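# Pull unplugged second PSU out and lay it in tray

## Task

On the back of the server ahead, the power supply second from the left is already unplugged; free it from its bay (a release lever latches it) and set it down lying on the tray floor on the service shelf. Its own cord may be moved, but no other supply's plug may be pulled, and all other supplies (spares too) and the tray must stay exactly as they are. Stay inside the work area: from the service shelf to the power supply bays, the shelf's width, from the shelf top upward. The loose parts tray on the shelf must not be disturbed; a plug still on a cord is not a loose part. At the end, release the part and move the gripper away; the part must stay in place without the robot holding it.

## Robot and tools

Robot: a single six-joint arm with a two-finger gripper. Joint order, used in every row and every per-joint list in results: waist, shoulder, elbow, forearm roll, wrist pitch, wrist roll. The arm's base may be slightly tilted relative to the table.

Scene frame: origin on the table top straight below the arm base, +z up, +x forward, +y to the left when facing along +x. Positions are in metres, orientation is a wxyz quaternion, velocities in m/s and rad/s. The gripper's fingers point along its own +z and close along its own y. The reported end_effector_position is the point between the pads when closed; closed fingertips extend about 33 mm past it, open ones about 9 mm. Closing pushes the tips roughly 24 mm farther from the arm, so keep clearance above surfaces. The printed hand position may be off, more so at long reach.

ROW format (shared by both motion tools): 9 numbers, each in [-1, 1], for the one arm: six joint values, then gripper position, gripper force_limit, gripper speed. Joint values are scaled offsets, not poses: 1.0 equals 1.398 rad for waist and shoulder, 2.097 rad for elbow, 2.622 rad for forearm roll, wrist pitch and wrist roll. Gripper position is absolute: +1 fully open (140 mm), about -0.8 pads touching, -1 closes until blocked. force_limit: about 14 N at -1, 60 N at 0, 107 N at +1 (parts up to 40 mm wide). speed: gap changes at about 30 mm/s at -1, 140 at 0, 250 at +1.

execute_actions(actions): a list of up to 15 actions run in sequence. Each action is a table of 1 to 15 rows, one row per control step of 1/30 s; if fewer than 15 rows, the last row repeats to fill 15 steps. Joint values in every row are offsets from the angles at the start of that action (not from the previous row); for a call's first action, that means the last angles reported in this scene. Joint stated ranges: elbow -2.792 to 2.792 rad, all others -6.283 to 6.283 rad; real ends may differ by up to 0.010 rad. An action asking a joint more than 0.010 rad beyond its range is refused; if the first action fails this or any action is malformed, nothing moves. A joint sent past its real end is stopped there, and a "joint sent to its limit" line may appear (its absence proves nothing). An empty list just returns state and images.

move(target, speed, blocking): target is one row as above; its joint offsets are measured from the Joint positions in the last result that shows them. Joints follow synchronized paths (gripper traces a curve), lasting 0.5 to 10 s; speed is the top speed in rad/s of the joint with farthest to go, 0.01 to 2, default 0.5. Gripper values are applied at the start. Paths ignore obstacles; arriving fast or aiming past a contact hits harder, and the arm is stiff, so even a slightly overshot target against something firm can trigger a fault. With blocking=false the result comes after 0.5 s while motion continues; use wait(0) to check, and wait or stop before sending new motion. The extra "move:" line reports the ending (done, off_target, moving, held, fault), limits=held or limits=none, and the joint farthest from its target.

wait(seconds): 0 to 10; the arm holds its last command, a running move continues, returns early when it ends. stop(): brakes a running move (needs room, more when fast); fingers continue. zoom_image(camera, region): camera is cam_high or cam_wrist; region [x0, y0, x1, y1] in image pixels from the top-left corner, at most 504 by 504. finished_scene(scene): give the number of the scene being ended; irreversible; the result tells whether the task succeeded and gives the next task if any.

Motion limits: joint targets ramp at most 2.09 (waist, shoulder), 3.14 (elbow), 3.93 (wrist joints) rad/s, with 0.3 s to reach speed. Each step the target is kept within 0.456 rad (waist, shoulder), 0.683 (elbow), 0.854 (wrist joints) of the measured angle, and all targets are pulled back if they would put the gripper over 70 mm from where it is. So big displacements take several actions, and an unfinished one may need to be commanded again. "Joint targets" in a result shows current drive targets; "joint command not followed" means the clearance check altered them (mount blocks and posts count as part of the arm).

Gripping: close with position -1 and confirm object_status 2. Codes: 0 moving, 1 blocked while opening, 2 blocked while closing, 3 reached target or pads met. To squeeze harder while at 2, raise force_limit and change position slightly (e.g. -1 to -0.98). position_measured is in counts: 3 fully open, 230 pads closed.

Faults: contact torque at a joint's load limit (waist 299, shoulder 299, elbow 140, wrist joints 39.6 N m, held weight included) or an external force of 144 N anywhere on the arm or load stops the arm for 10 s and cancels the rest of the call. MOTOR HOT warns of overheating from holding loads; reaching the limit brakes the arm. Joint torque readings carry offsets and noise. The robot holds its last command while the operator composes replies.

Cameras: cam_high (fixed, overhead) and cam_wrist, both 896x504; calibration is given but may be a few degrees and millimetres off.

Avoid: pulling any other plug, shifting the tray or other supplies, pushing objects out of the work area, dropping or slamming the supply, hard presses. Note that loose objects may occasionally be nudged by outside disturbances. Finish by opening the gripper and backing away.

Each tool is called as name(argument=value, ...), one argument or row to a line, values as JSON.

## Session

execute_actions(
  actions=[],
)

Scene clock: 0.00 s.
end_effector_position=(+0.0017, +0.2193, +0.2442) position_measured=3 object_status=3 end_effector_quat_wxyz=(-0.256, -0.216, +0.934, +0.125) end_effector_velocity=(+0.001, +0.000, -0.000) end_effector_angular_velocity=(-0.001, +0.001, -0.002)
Joint names: [waist, shoulder, elbow, forearm roll, wrist pitch, wrist roll]
Joint positions: [ 0.605 -0.44   2.436  0.432  1.533 -1.479]
Joint velocities: [-0.002  0.001 -0.     0.     0.    -0.   ]
Joint torques (N m, as the joint torque sensors report them, + toward a larger angle): no reading
Joint targets: [0.605 -0.440 2.436 0.432 1.533 -1.479]
camera_calibration (this result's frames):
cam_wrist: T_world_to_cam=[[-0.37675, 0.832368, 0.406477, -0.291322], [0.876581, 0.462213, -0.134029, -0.0516874], [-0.29944, 0.305815, -0.903777, 0.351896], [0, 0, 0, 1]] pos_world=[0.0409247, 0.158763, 0.429523]

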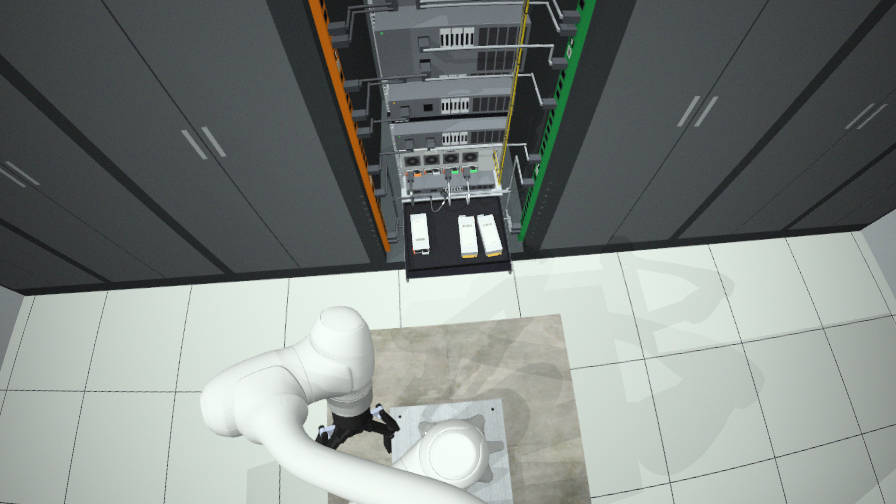

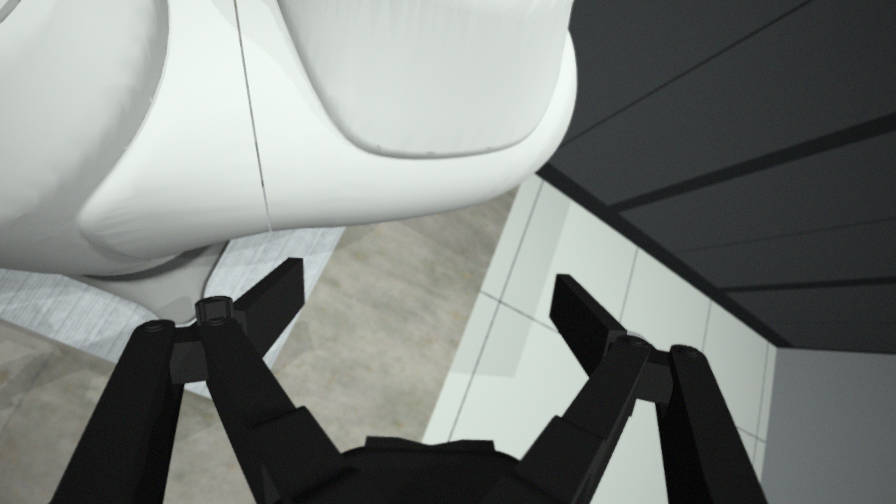

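zoom_image(
  camera="cam_high",
  region=[380, 140, 530, 290],
)

zoom_image(
  camera="cam_high",
  region=[395, 150, 495, 215],
)

Region (380, 140, 530, 290) of cam_high's 896x504 image, scaled by 3.360, with more detail than that image has.

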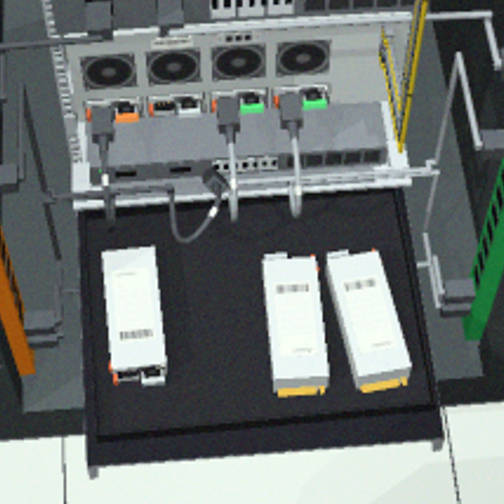

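Region (395, 150, 495, 215) of cam_high's 896x504 image, scaled by 5.040, with more detail than that image has; it fills the top 328 rows of this view, and the rest is white.

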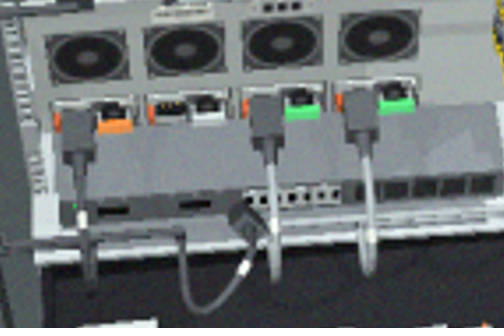

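move(
  target=[-0.497, 0.6366, -0.184, -0.1648, -0.714, 0.763, 0.112, 0.6, 0],
  speed=1.0,
)

move(
  target=[0, 0.4198, -0.0159, 0, -0.3256, 0.4004, 0.112, 0.6, 0],
  speed=0.7,
)

Scene clock: 52.83 s.
end_effector_position=(+0.8817, -0.0031, +0.1114) position_measured=115 object_status=3 end_effector_quat_wxyz=(+0.245, +0.774, +0.428, +0.397) end_effector_velocity=(+0.000, -0.002, -0.000) end_effector_angular_velocity=(+0.001, -0.000, -0.002)
Joint names: [waist, shoulder, elbow, forearm roll, wrist pitch, wrist roll]
Joint positions: [-0.09   0.45   2.05   0.    -0.339  0.522]
Joint velocities: [-0.002  0.001 -0.     0.    -0.001  0.001]
Joint torques (N m, as the joint torque sensors report them, + toward a larger angle): [ -0.18 -67.85 -26.23   2.92  -2.22   0.47]
Joint targets: [-0.090 0.450 2.050 0.000 -0.339 0.522]
move: done; limits=none; farthest joint: the waist, 0.000 radians from its target (0.694 radians at the start)
camera_calibration (this result's frames):
cam_wrist: T_world_to_cam=[[0.459198, -0.446448, 0.767998, -0.501975], [-0.52102, -0.835577, -0.174207, 0.494617], [0.719496, -0.320147, -0.616304, -0.368886], [0, 0, 0, 1]] pos_world=[0.753624, 0.0710872, 0.244336]

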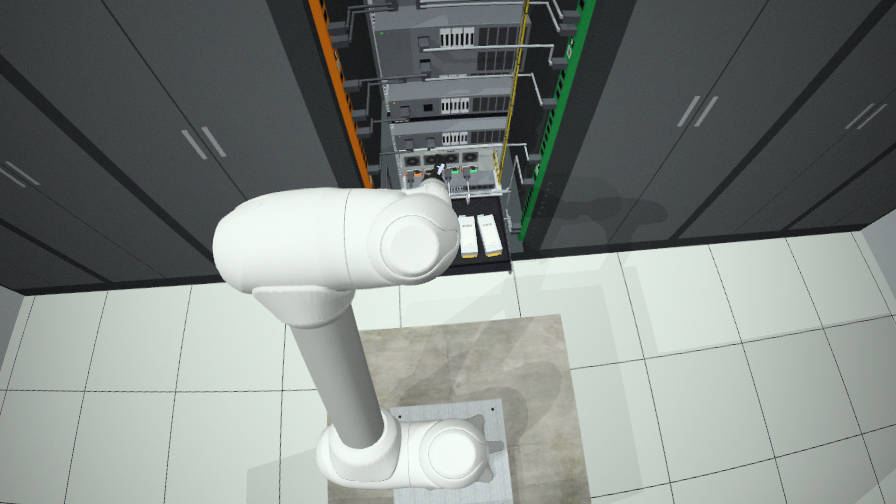

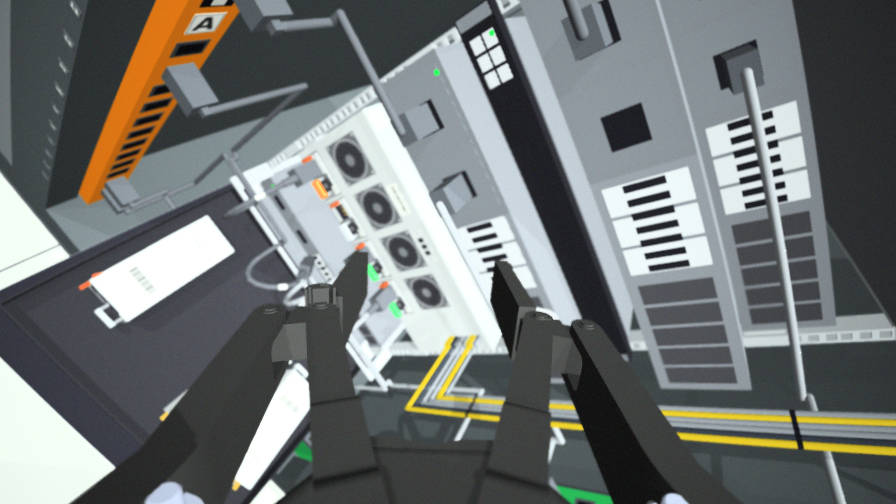

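Scene clock: 54.83 s.
end_effector_position=(+0.9000, -0.0056, -0.1505) position_measured=115 object_status=3 end_effector_quat_wxyz=(+0.015, +0.805, -0.016, +0.593) end_effector_velocity=(-0.001, +0.000, -0.001) end_effector_angular_velocity=(+0.000, +0.000, +0.000)
Joint names: [waist, shoulder, elbow, forearm roll, wrist pitch, wrist roll]
Joint positions: [-0.09   1.037  2.017  0.    -1.192  1.571]
Joint velocities: [-0.     0.001  0.002 -0.    -0.002  0.   ]
Joint torques (N m, as the joint torque sensors report them, + toward a larger angle): [ -0.39 -91.99  -5.89   0.87  -2.69   0.48]
Joint targets: [-0.090 1.037 2.017 0.000 -1.192 1.571]
move: done; limits=none; farthest joint: the waist, 0.000 radians from its target (0.000 radians at the start)
camera_calibration (this result's frames):
cam_wrist: T_world_to_cam=[[-0.0572518, -0.994349, 0.0894034, 0.0492815], [-0.56915, -0.0410659, -0.821207, 0.406893], [0.820238, -0.0978996, -0.563583, -0.625796], [0, 0, 0, 1]] pos_world=[0.747706, 0.00444724, -0.0229508]

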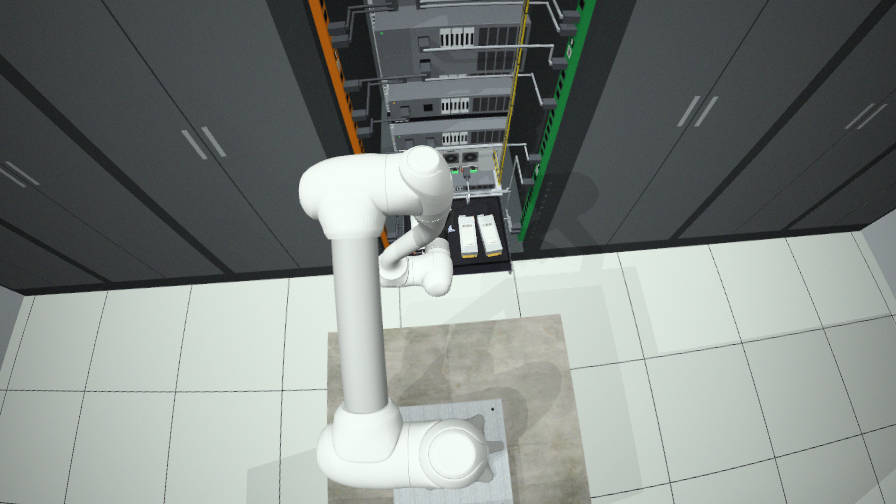

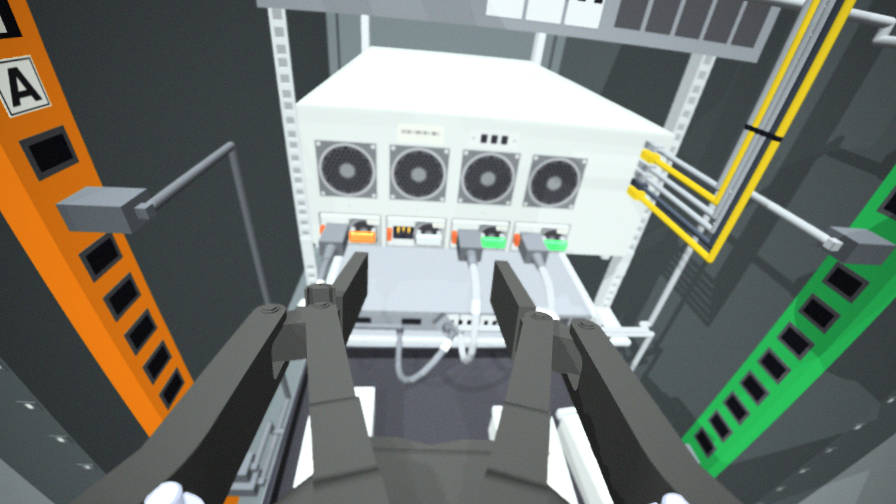

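zoom_image(
  camera="cam_wrist",
  region=[310, 195, 580, 275],
)

zoom_image(
  camera="cam_wrist",
  region=[370, 205, 470, 265],
)

Region (310, 195, 580, 275) of cam_wrist's 896x504 image, scaled by 1.867, with more detail than that image has; it fills the top 149 rows of this view, and the rest is white.

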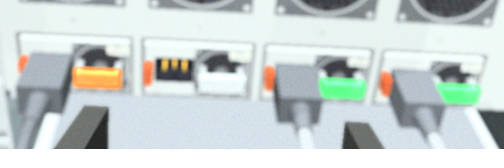

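Region (370, 205, 470, 265) of cam_wrist's 896x504 image, scaled by 5.040, with more detail than that image has; it fills the top 302 rows of this view, and the rest is white.

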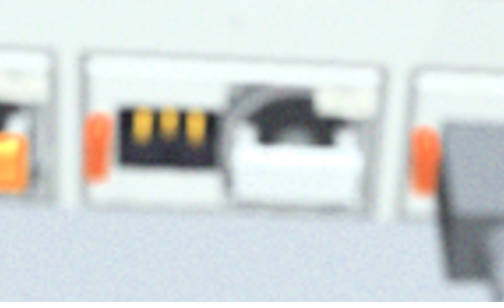

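move(
  target=[0.0064, 0.0135, -0.2402, -0.0401, 0.3692, 0.0302, 0.112, 0.6, 0],
  speed=0.6,
)

Scene clock: 94.80 s.
end_effector_position=(+1.0783, +0.0039, -0.2128) position_measured=115 object_status=3 end_effector_quat_wxyz=(+0.003, +0.924, +0.000, +0.383) end_effector_velocity=(+0.001, -0.002, +0.001) end_effector_angular_velocity=(+0.001, -0.002, -0.004)
Joint names: [waist, shoulder, elbow, forearm roll, wrist pitch, wrist roll]
Joint positions: [-0.081  1.056  1.513 -0.105 -0.225  1.65 ]
Joint velocities: [-0.002 -0.001  0.     0.002 -0.001  0.   ]
Joint torques (N m, as the joint torque sensors report them, + toward a larger angle): [  -0.5  -109.56  -23.87    3.     -1.94    0.55]
Joint targets: [-0.081 1.056 1.513 -0.105 -0.225 1.650]
move: done; limits=none; farthest joint: the waist, 0.000 radians from its target (0.009 radians at the start)
camera_calibration (this result's frames):
cam_wrist: T_world_to_cam=[[0.0249913, -0.995971, 0.0861185, -0.0149224], [-0.884215, -0.0622141, -0.462917, 0.873609], [0.46641, -0.0645784, -0.882208, -0.492593], [0, 0, 0, 1]] pos_world=[1.00258, 0.00767754, -0.028876]

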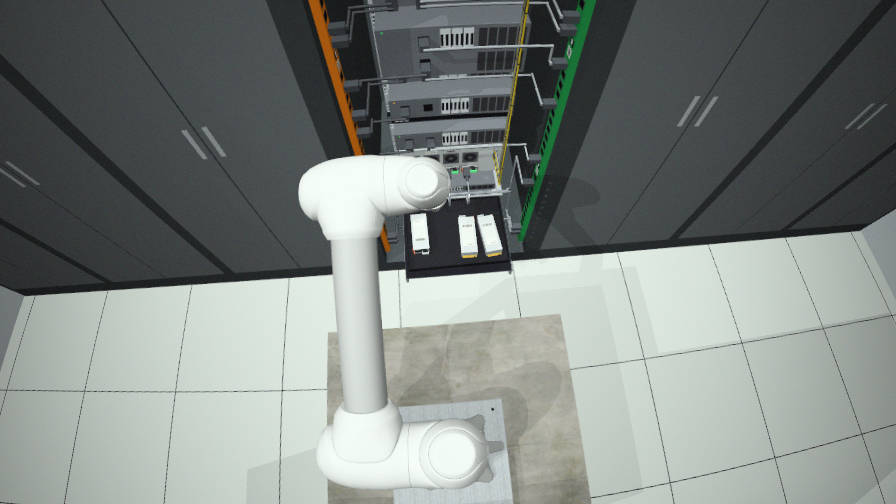

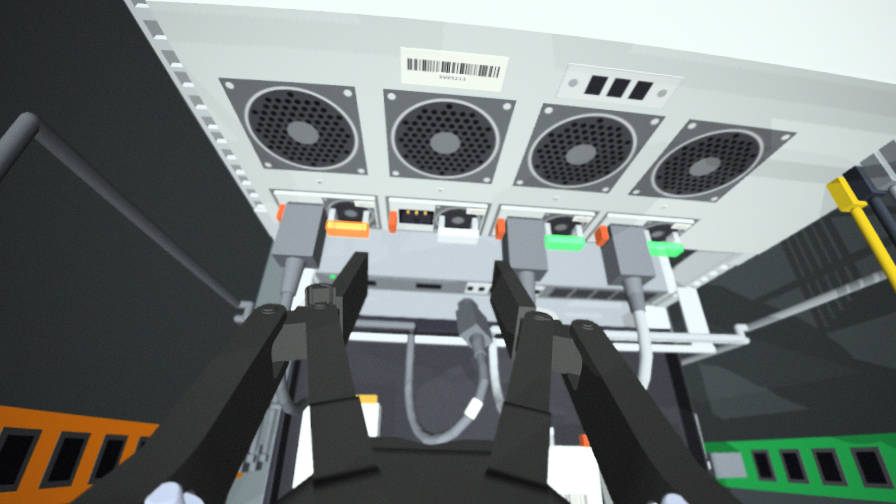

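zoom_image(
  camera="cam_wrist",
  region=[340, 180, 530, 290],
)

zoom_image(
  camera="cam_wrist",
  region=[260, 175, 710, 265],
)

Region (340, 180, 530, 290) of cam_wrist's 896x504 image, scaled by 2.653, with more detail than that image has; it fills the top 292 rows of this view, and the rest is white.

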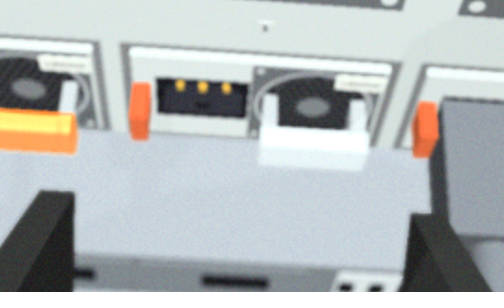

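Region (260, 175, 710, 265) of cam_wrist's 896x504 image, scaled by 1.120, with more detail than that image has; it fills the top 101 rows of this view, and the rest is white.

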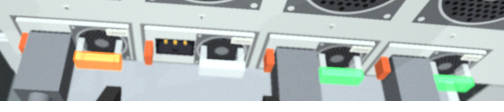

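move(
  target=[0.0003, 0.0567, -0.0586, -0.0090, 0.0168, 0.0093, 0.112, 0.6, 0],
  speed=0.12,
)

Scene clock: 147.10 s.
end_effector_position=(+1.1205, +0.0026, -0.2434) position_measured=115 object_status=3 end_effector_quat_wxyz=(+0.003, +0.924, +0.000, +0.383) end_effector_velocity=(-0.000, +0.002, -0.000) end_effector_angular_velocity=(+0.001, -0.000, +0.001)
Joint names: [waist, shoulder, elbow, forearm roll, wrist pitch, wrist roll]
Joint positions: [-0.081  1.135  1.39  -0.128 -0.181  1.675]
Joint velocities: [ 0.002  0.     0.001  0.001 -0.001 -0.   ]
Joint torques (N m, as the joint torque sensors report them, + toward a larger angle): [  -0.65 -114.02  -25.6     3.     -1.98    0.45]
Joint targets: [-0.081 1.135 1.390 -0.128 -0.181 1.675]
move: done; limits=none; farthest joint: the waist, 0.000 radians from its target (0.001 radians at the start)
camera_calibration (this result's frames):
cam_wrist: T_world_to_cam=[[0.0250842, -0.995969, 0.0861224, -0.0146943], [-0.884528, -0.0622543, -0.462315, 0.897171], [0.465813, -0.0645809, -0.882524, -0.53876], [0, 0, 0, 1]] pos_world=[1.0449, 0.00642405, -0.0594278]

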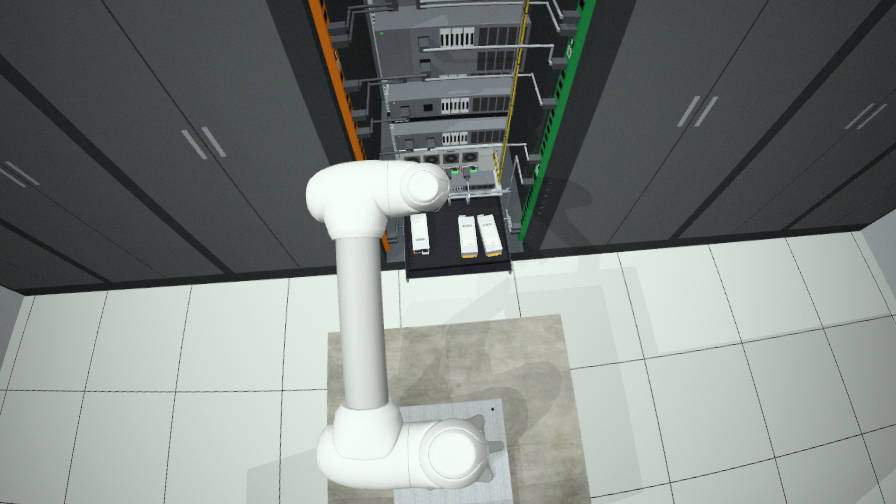

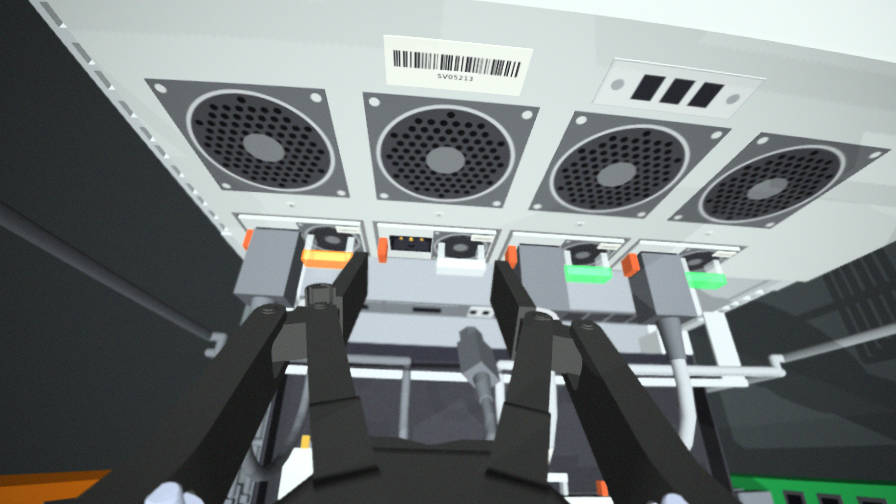

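zoom_image(
  camera="cam_wrist",
  region=[330, 210, 530, 300],
)

Region (330, 210, 530, 300) of cam_wrist's 896x504 image, scaled by 2.520, with more detail than that image has; it fills the top 227 rows of this view, and the rest is white.

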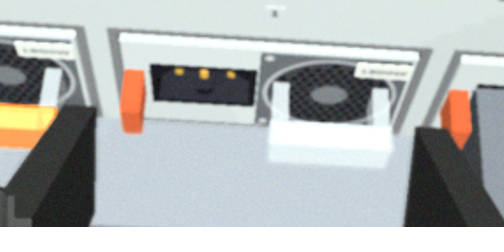

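move(
  target=[0.00044, 0.02305, -0.02178, -0.00289, 0.0051, 0.00314, 0.112, 0.6, 0],
  speed=0.04,
)

Scene clock: 183.33 s.
end_effector_position=(+1.1346, +0.0026, -0.2574) position_measured=115 object_status=3 end_effector_quat_wxyz=(+0.003, +0.924, +0.000, +0.383) end_effector_velocity=(+0.001, +0.002, +0.001) end_effector_angular_velocity=(-0.000, -0.002, +0.002)
Joint names: [waist, shoulder, elbow, forearm roll, wrist pitch, wrist roll]
Joint positions: [-0.08   1.167  1.345 -0.136 -0.167  1.683]
Joint velocities: [ 0.001 -0.    -0.001 -0.    -0.001 -0.   ]
Joint torques (N m, as the joint torque sensors report them, + toward a larger angle): [  -0.89 -114.9   -25.92    2.99   -2.07    0.7 ]
Joint targets: [-0.080 1.167 1.345 -0.136 -0.167 1.683]
move: done; limits=none; farthest joint: the waist, 0.000 radians from its target (0.000 radians at the start)
camera_calibration (this result's frames):
cam_wrist: T_world_to_cam=[[0.0250614, -0.995971, 0.0860981, -0.0138293], [-0.88452, -0.0622241, -0.462334, 0.903161], [0.465829, -0.0645687, -0.882516, -0.557686], [0, 0, 0, 1]] pos_world=[1.059, 0.00641572, -0.0734137]

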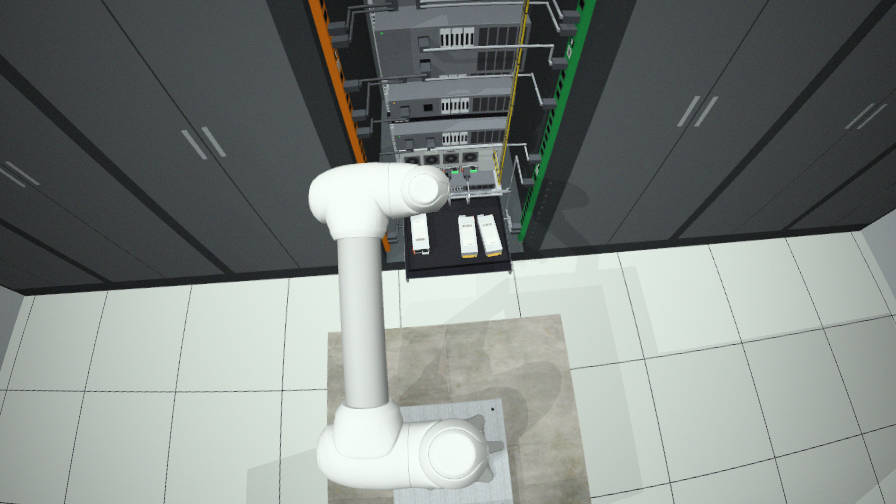

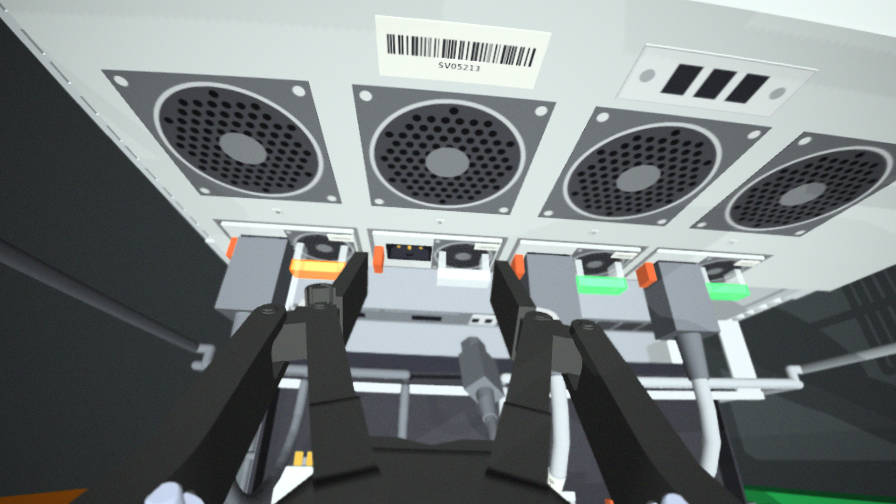

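zoom_image(
  camera="cam_wrist",
  region=[330, 215, 540, 310],
)

Region (330, 215, 540, 310) of cam_wrist's 896x504 image, scaled by 2.400, with more detail than that image has; it fills the top 228 rows of this view, and the rest is white.

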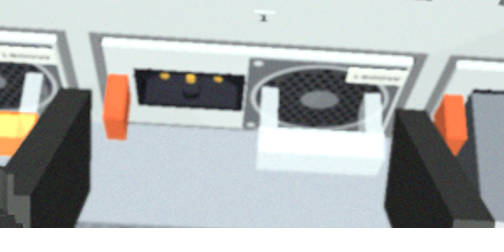

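move(
  target=[-0.00219, 0, 0, -0.0049, -0.0001, 0.0040, 0.06, -0.4, -1],
  speed=0.03,
)

move(
  target=[-0.00219, 0, 0, -0.0049, -0.0001, 0.0040, -0.03, -0.4, -1],
  speed=0.03,
)

Scene clock: 199.70 s.
end_effector_position=(+1.1346, -0.0001, -0.2574) position_measured=122 object_status=3 end_effector_quat_wxyz=(+0.003, +0.924, +0.000, +0.383) end_effector_velocity=(+0.001, -0.001, +0.002) end_effector_angular_velocity=(-0.000, -0.001, -0.000)
Joint names: [waist, shoulder, elbow, forearm roll, wrist pitch, wrist roll]
Joint positions: [-0.083  1.167  1.345 -0.149 -0.167  1.693]
Joint velocities: [-0.001 -0.002  0.001 -0.001  0.    -0.   ]
Joint torques (N m, as the joint torque sensors report them, + toward a larger angle): [  -4.06 -116.86  -26.51    2.99   -2.36    0.42]
Joint targets: [-0.083 1.167 1.345 -0.149 -0.167 1.693]
move: done; limits=none; farthest joint: the waist, 0.000 radians from its target (0.003 radians at the start)
camera_calibration (this result's frames):
cam_wrist: T_world_to_cam=[[0.0250829, -0.995967, 0.0861472, -0.0165744], [-0.884519, -0.0622659, -0.462331, 0.903002], [0.46583, -0.0646022, -0.882513, -0.557869], [0, 0, 0, 1]] pos_world=[1.05901, 0.0036792, -0.0734124]

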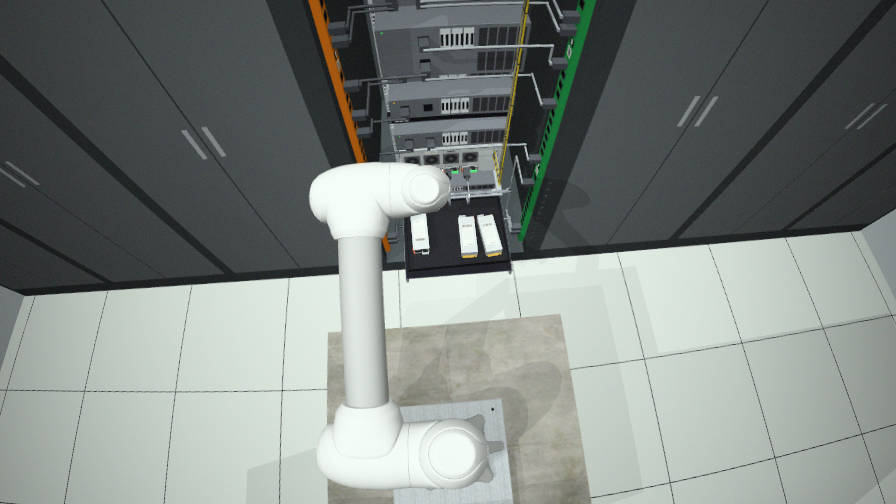

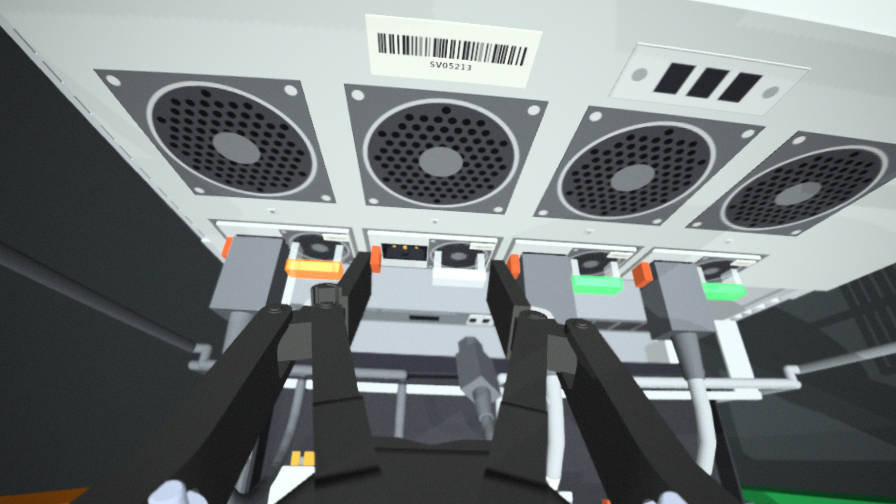

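Scene clock: 200.43 s.
end_effector_position=(+1.1346, -0.0029, -0.2574) position_measured=132 object_status=3 end_effector_quat_wxyz=(+0.003, +0.924, +0.000, +0.383) end_effector_velocity=(-0.000, -0.001, -0.000) end_effector_angular_velocity=(-0.000, +0.002, -0.000)
Joint names: [waist, shoulder, elbow, forearm roll, wrist pitch, wrist roll]
Joint positions: [-0.086  1.167  1.345 -0.162 -0.168  1.704]
Joint velocities: [-0.001 -0.     0.    -0.001  0.002  0.   ]
Joint torques (N m, as the joint torque sensors report them, + toward a larger angle): [  -2.79 -115.87  -25.53    2.98   -1.89    0.38]
Joint targets: [-0.086 1.167 1.345 -0.162 -0.168 1.704]
move: done; limits=none; farthest joint: the waist, 0.000 radians from its target (0.003 radians at the start)
camera_calibration (this result's frames):
cam_wrist: T_world_to_cam=[[0.025093, -0.995962, 0.0861921, -0.0193224], [-0.884524, -0.0622949, -0.462316, 0.902845], [0.465819, -0.0646381, -0.882516, -0.558024], [0, 0, 0, 1]] pos_world=[1.05901, 0.000928731, -0.0733991]

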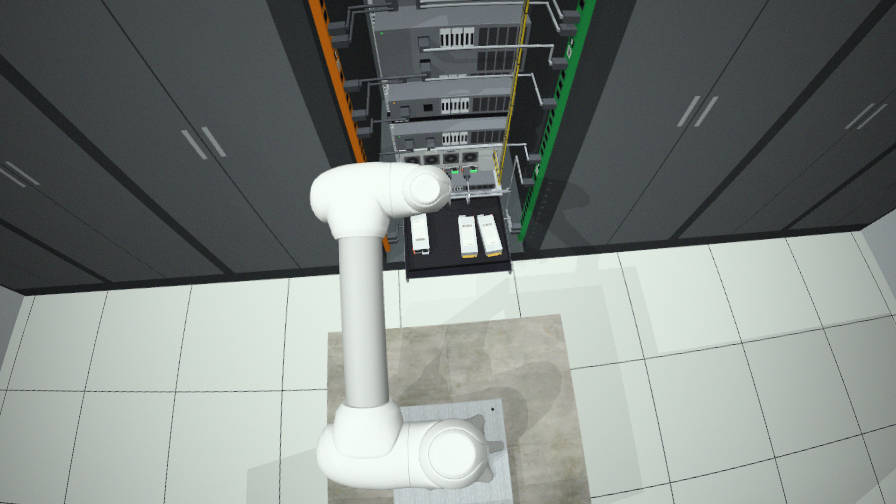

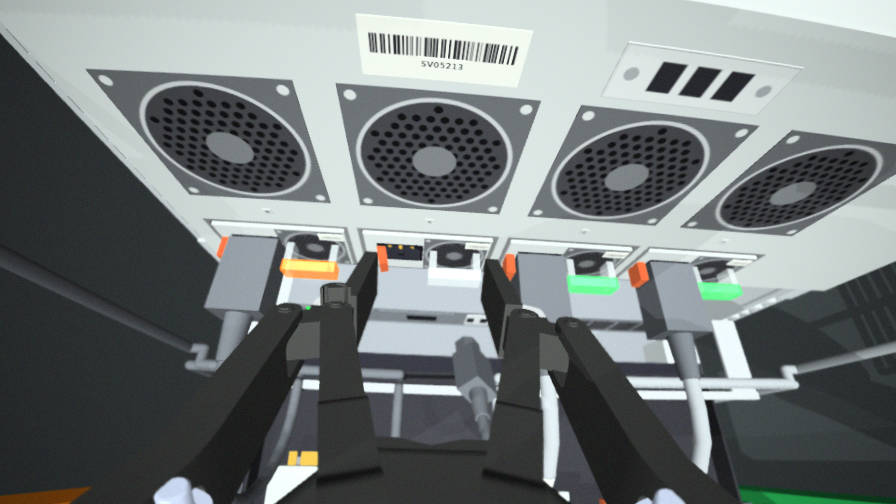

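move(
  target=[-0.0012, 0, 0, -0.0027, 0, 0.0022, -1, -0.4, -1],
  speed=0.03,
)

Scene clock: 203.70 s.
end_effector_position=(+1.1345, -0.0043, -0.2574) position_measured=147 object_status=2 end_effector_quat_wxyz=(+0.003, +0.924, +0.000, +0.383) end_effector_velocity=(+0.002, +0.000, +0.003) end_effector_angular_velocity=(+0.001, -0.003, -0.001)
Joint names: [waist, shoulder, elbow, forearm roll, wrist pitch, wrist roll]
Joint positions: [-0.088  1.167  1.345 -0.169 -0.168  1.71 ]
Joint velocities: [ 0.    -0.002 -0.001  0.002  0.     0.   ]
Joint torques (N m, as the joint torque sensors report them, + toward a larger angle): [ -24.32 -102.39  -33.25    4.66   -2.09    0.82]
Joint targets: [-0.088 1.167 1.345 -0.169 -0.168 1.710]
move: done; limits=none; farthest joint: the waist, 0.000 radians from its target (0.001 radians at the start)
camera_calibration (this result's frames):
cam_wrist: T_world_to_cam=[[0.0252538, -0.995954, 0.0862479, -0.0208599], [-0.884587, -0.0624534, -0.462174, 0.902819], [0.46569, -0.0646222, -0.882585, -0.557992], [0, 0, 0, 1]] pos_world=[1.059, -0.000450039, -0.0734165]

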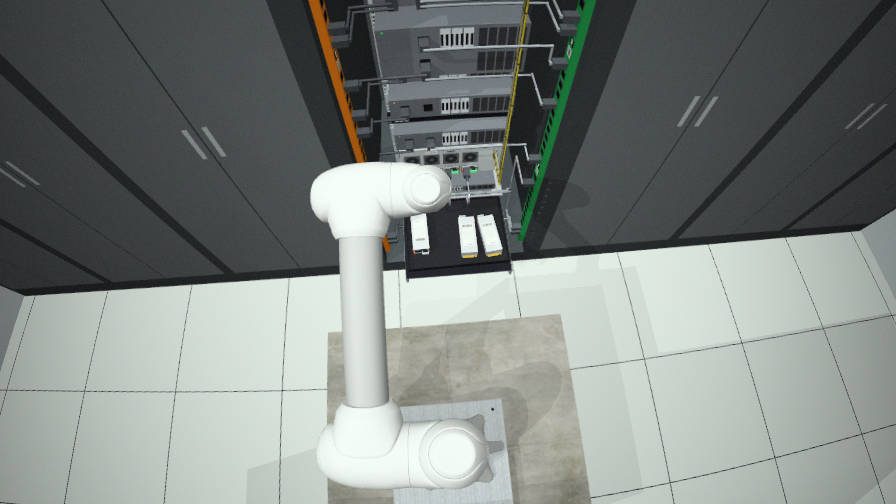

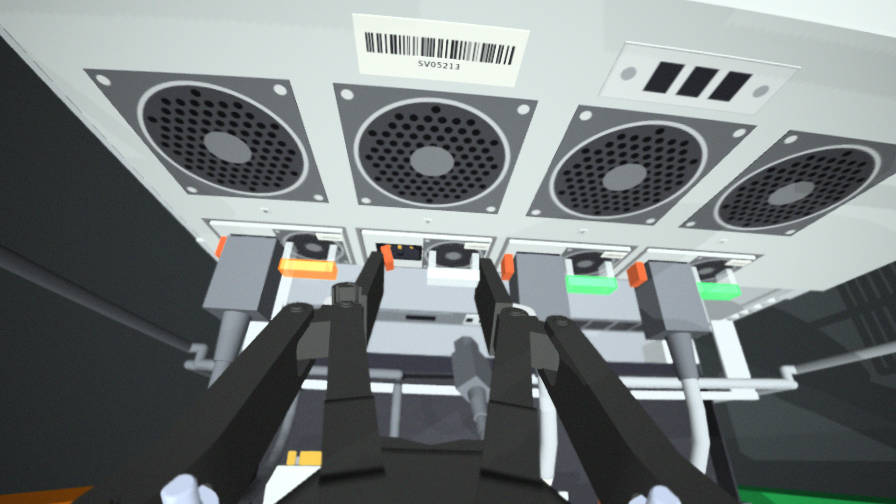

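move(
  target=[0.0008, -0.0008, 0.0008, 0.0018, -0.0002, -0.0015, -0.98, 0.6, -1],
  speed=0.02,
)

Scene clock: 209.13 s.
end_effector_position=(+1.1340, -0.0033, -0.2570) position_measured=153 object_status=2 end_effector_quat_wxyz=(+0.003, +0.924, +0.000, +0.383) end_effector_velocity=(+0.002, +0.000, +0.002) end_effector_angular_velocity=(+0.001, -0.003, -0.001)
Joint names: [waist, shoulder, elbow, forearm roll, wrist pitch, wrist roll]
Joint positions: [-0.087  1.166  1.346 -0.164 -0.168  1.706]
Joint velocities: [ 0.    -0.001 -0.002  0.001 -0.001  0.   ]
Joint torques (N m, as the joint torque sensors report them, + toward a larger angle): [  -3.07 -119.53  -25.38    4.05   -2.14    1.17]
Joint targets: [-0.087 1.166 1.346 -0.164 -0.168 1.706]
move: done; limits=none; farthest joint: the waist, 0.000 radians from its target (0.001 radians at the start)
camera_calibration (this result's frames):
cam_wrist: T_world_to_cam=[[0.0253045, -0.995956, 0.0862086, -0.0199508], [-0.884562, -0.0624833, -0.462218, 0.902597], [0.465735, -0.0645607, -0.882566, -0.557358], [0, 0, 0, 1]] pos_world=[1.05849, 0.000543742, -0.0729885]

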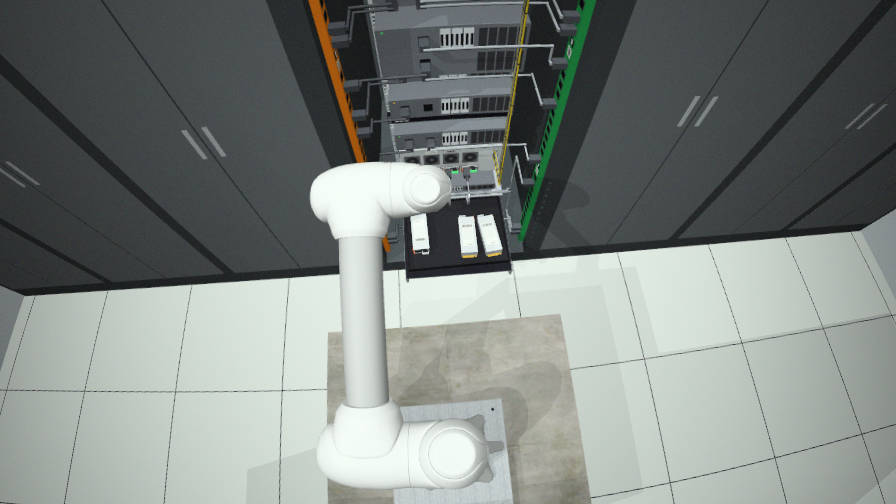

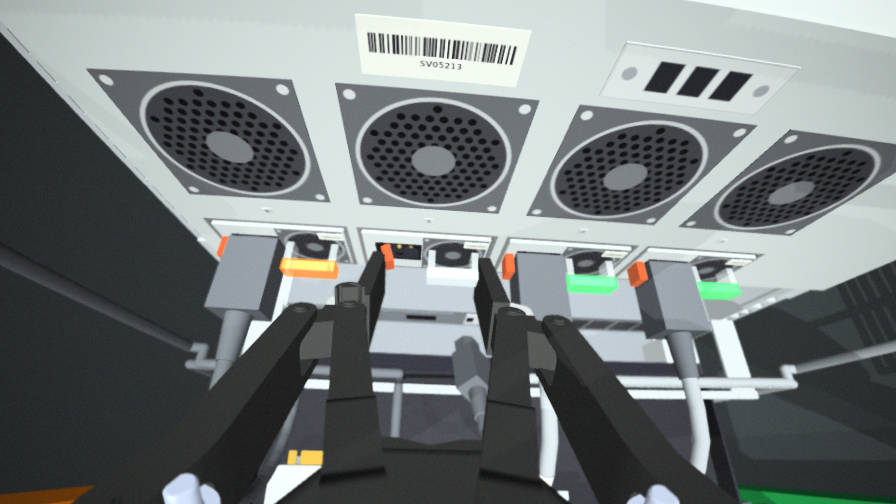

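move(
  target=[-0.00129, -0.02592, 0.04904, 0.01537, -0.0252, -0.01626, -0.98, 0.6, -1],
  speed=0.07,
)

Scene clock: 229.83 s.
end_effector_position=(+1.0940, -0.0032, -0.2570) position_measured=154 object_status=2 end_effector_quat_wxyz=(+0.003, +0.924, +0.000, +0.383) end_effector_velocity=(-0.001, +0.001, -0.000) end_effector_angular_velocity=(+0.000, +0.001, +0.000)
Joint names: [waist, shoulder, elbow, forearm roll, wrist pitch, wrist roll]
Joint positions: [-0.089  1.13   1.449 -0.124 -0.234  1.663]
Joint velocities: [ 0.001 -0.     0.002  0.001  0.    -0.   ]
Joint torques (N m, as the joint torque sensors report them, + toward a larger angle): [  -5.88 -111.53  -16.61    4.66    0.27    1.77]
Joint targets: [-0.089 1.130 1.449 -0.124 -0.234 1.663]
move: done; limits=none; farthest joint: the waist, 0.000 radians from its target (0.002 radians at the start)
camera_calibration (this result's frames):
cam_wrist: T_world_to_cam=[[0.0253632, -0.995956, 0.0861906, -0.0189189], [-0.884593, -0.0625223, -0.462153, 0.867232], [0.465673, -0.0645219, -0.882602, -0.538677], [0, 0, 0, 1]] pos_world=[1.01847, 0.000622421, -0.0730126]

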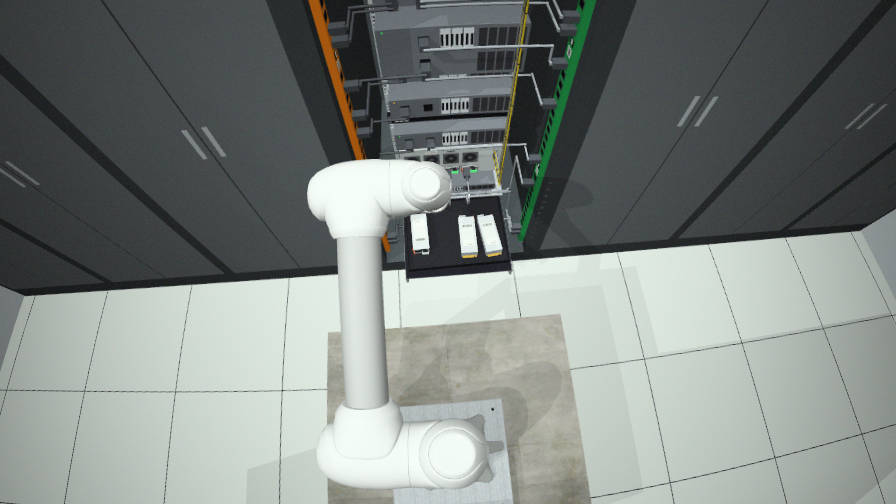

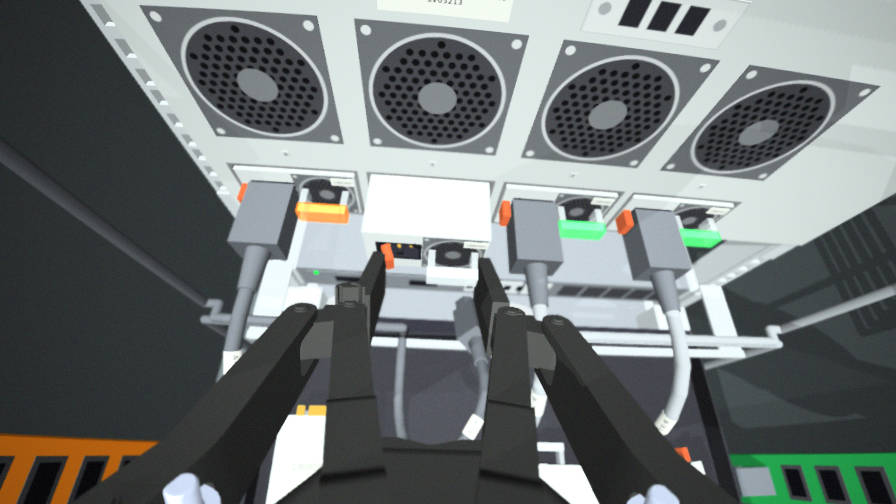

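move(
  target=[-0.00142, -0.02301, 0.04622, 0.00814, -0.02459, -0.00911, -0.98, 0.6, -1],
  speed=0.1,
)

move(
  target=[-0.00155, -0.02034, 0.04391, 0.00494, -0.0242, -0.0060, -0.98, 0.6, -1],
  speed=0.1,
)

Scene clock: 236.10 s.
end_effector_position=(+1.0540, -0.0031, -0.2570) position_measured=154 object_status=2 end_effector_quat_wxyz=(+0.003, +0.924, +0.000, +0.383) end_effector_velocity=(+0.001, -0.000, +0.002) end_effector_angular_velocity=(+0.000, -0.003, -0.000)
Joint names: [waist, shoulder, elbow, forearm roll, wrist pitch, wrist roll]
Joint positions: [-0.091  1.098  1.546 -0.102 -0.299  1.639]
Joint velocities: [-0.    -0.002 -0.001 -0.    -0.     0.   ]
Joint torques (N m, as the joint torque sensors report them, + toward a larger angle): [ -13.06 -109.84  -19.36    5.04   -1.36    1.56]
Joint targets: [-0.091 1.098 1.546 -0.102 -0.299 1.639]
move: done; limits=none; farthest joint: the waist, 0.000 radians from its target (0.002 radians at the start)
camera_calibration (this result's frames):
cam_wrist: T_world_to_cam=[[0.0253764, -0.995957, 0.0861743, -0.0178786], [-0.884588, -0.062527, -0.462162, 0.831864], [0.465682, -0.0645008, -0.882599, -0.520058], [0, 0, 0, 1]] pos_world=[0.978492, 0.000663454, -0.0730063]

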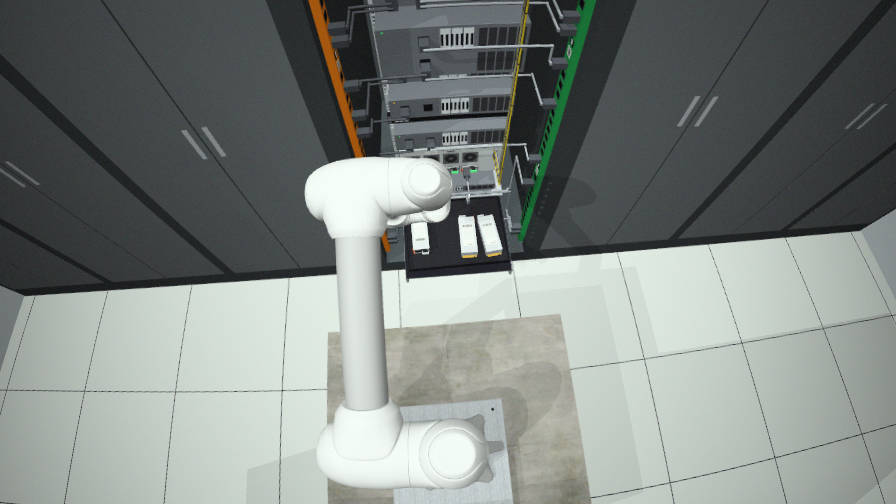

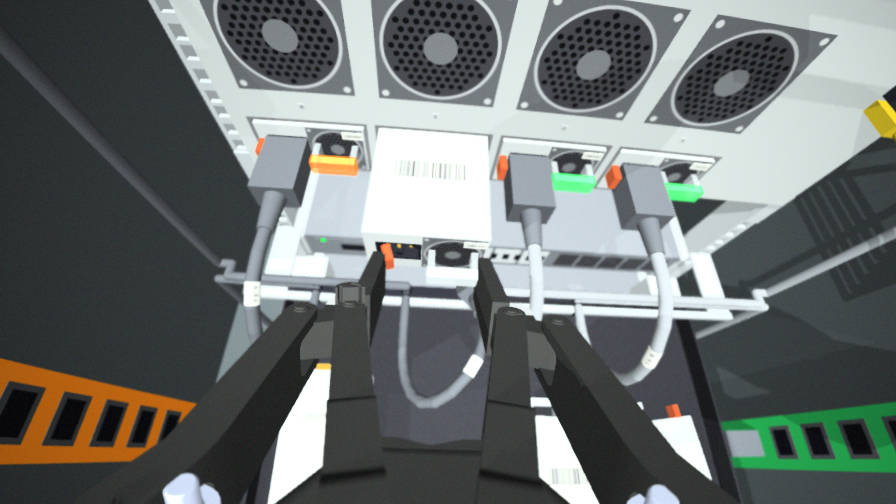

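Scene clock: 237.33 s.
end_effector_position=(+1.0140, -0.0031, -0.2570) position_measured=154 object_status=2 end_effector_quat_wxyz=(+0.003, +0.924, +0.000, +0.383) end_effector_velocity=(-0.001, +0.001, -0.003) end_effector_angular_velocity=(+0.000, +0.003, +0.000)
Joint names: [waist, shoulder, elbow, forearm roll, wrist pitch, wrist roll]
Joint positions: [-0.093  1.069  1.638 -0.089 -0.362  1.624]
Joint velocities: [ 0.001  0.003 -0.     0.001  0.    -0.   ]
Joint torques (N m, as the joint torque sensors report them, + toward a larger angle): [ -13.54 -107.87  -16.8     5.02   -1.37    1.36]
Joint targets: [-0.093 1.069 1.638 -0.089 -0.362 1.624]
move: done; limits=none; farthest joint: the waist, 0.000 radians from its target (0.003 radians at the start)
camera_calibration (this result's frames):
cam_wrist: T_world_to_cam=[[0.0253861, -0.995958, 0.0861541, -0.0168206], [-0.884586, -0.0625265, -0.462167, 0.796497], [0.465686, -0.064478, -0.882598, -0.501432], [0, 0, 0, 1]] pos_world=[0.938507, 0.000718191, -0.0729995]

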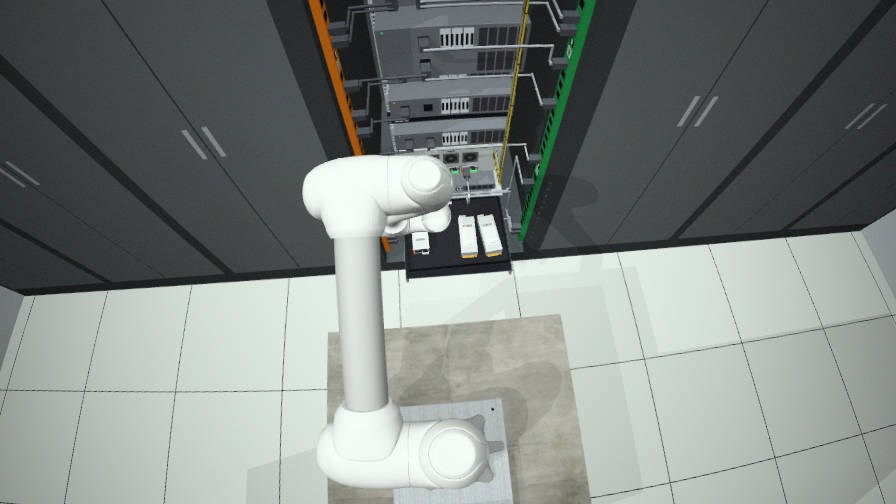

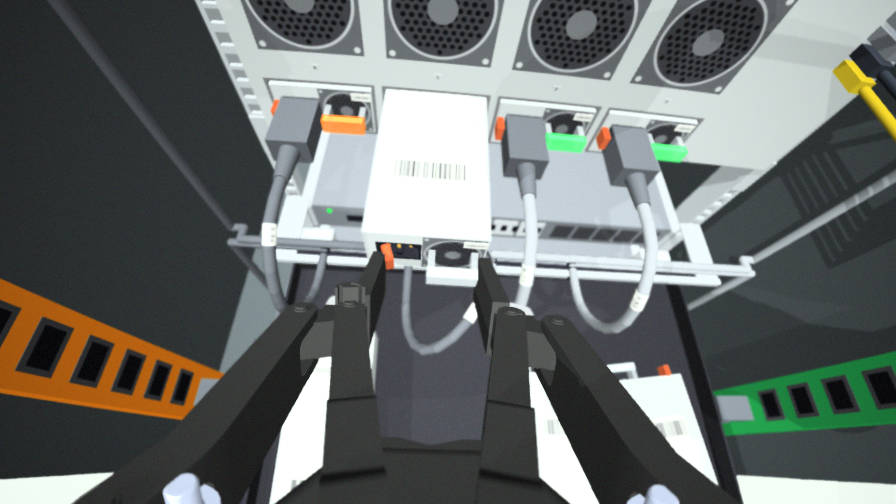

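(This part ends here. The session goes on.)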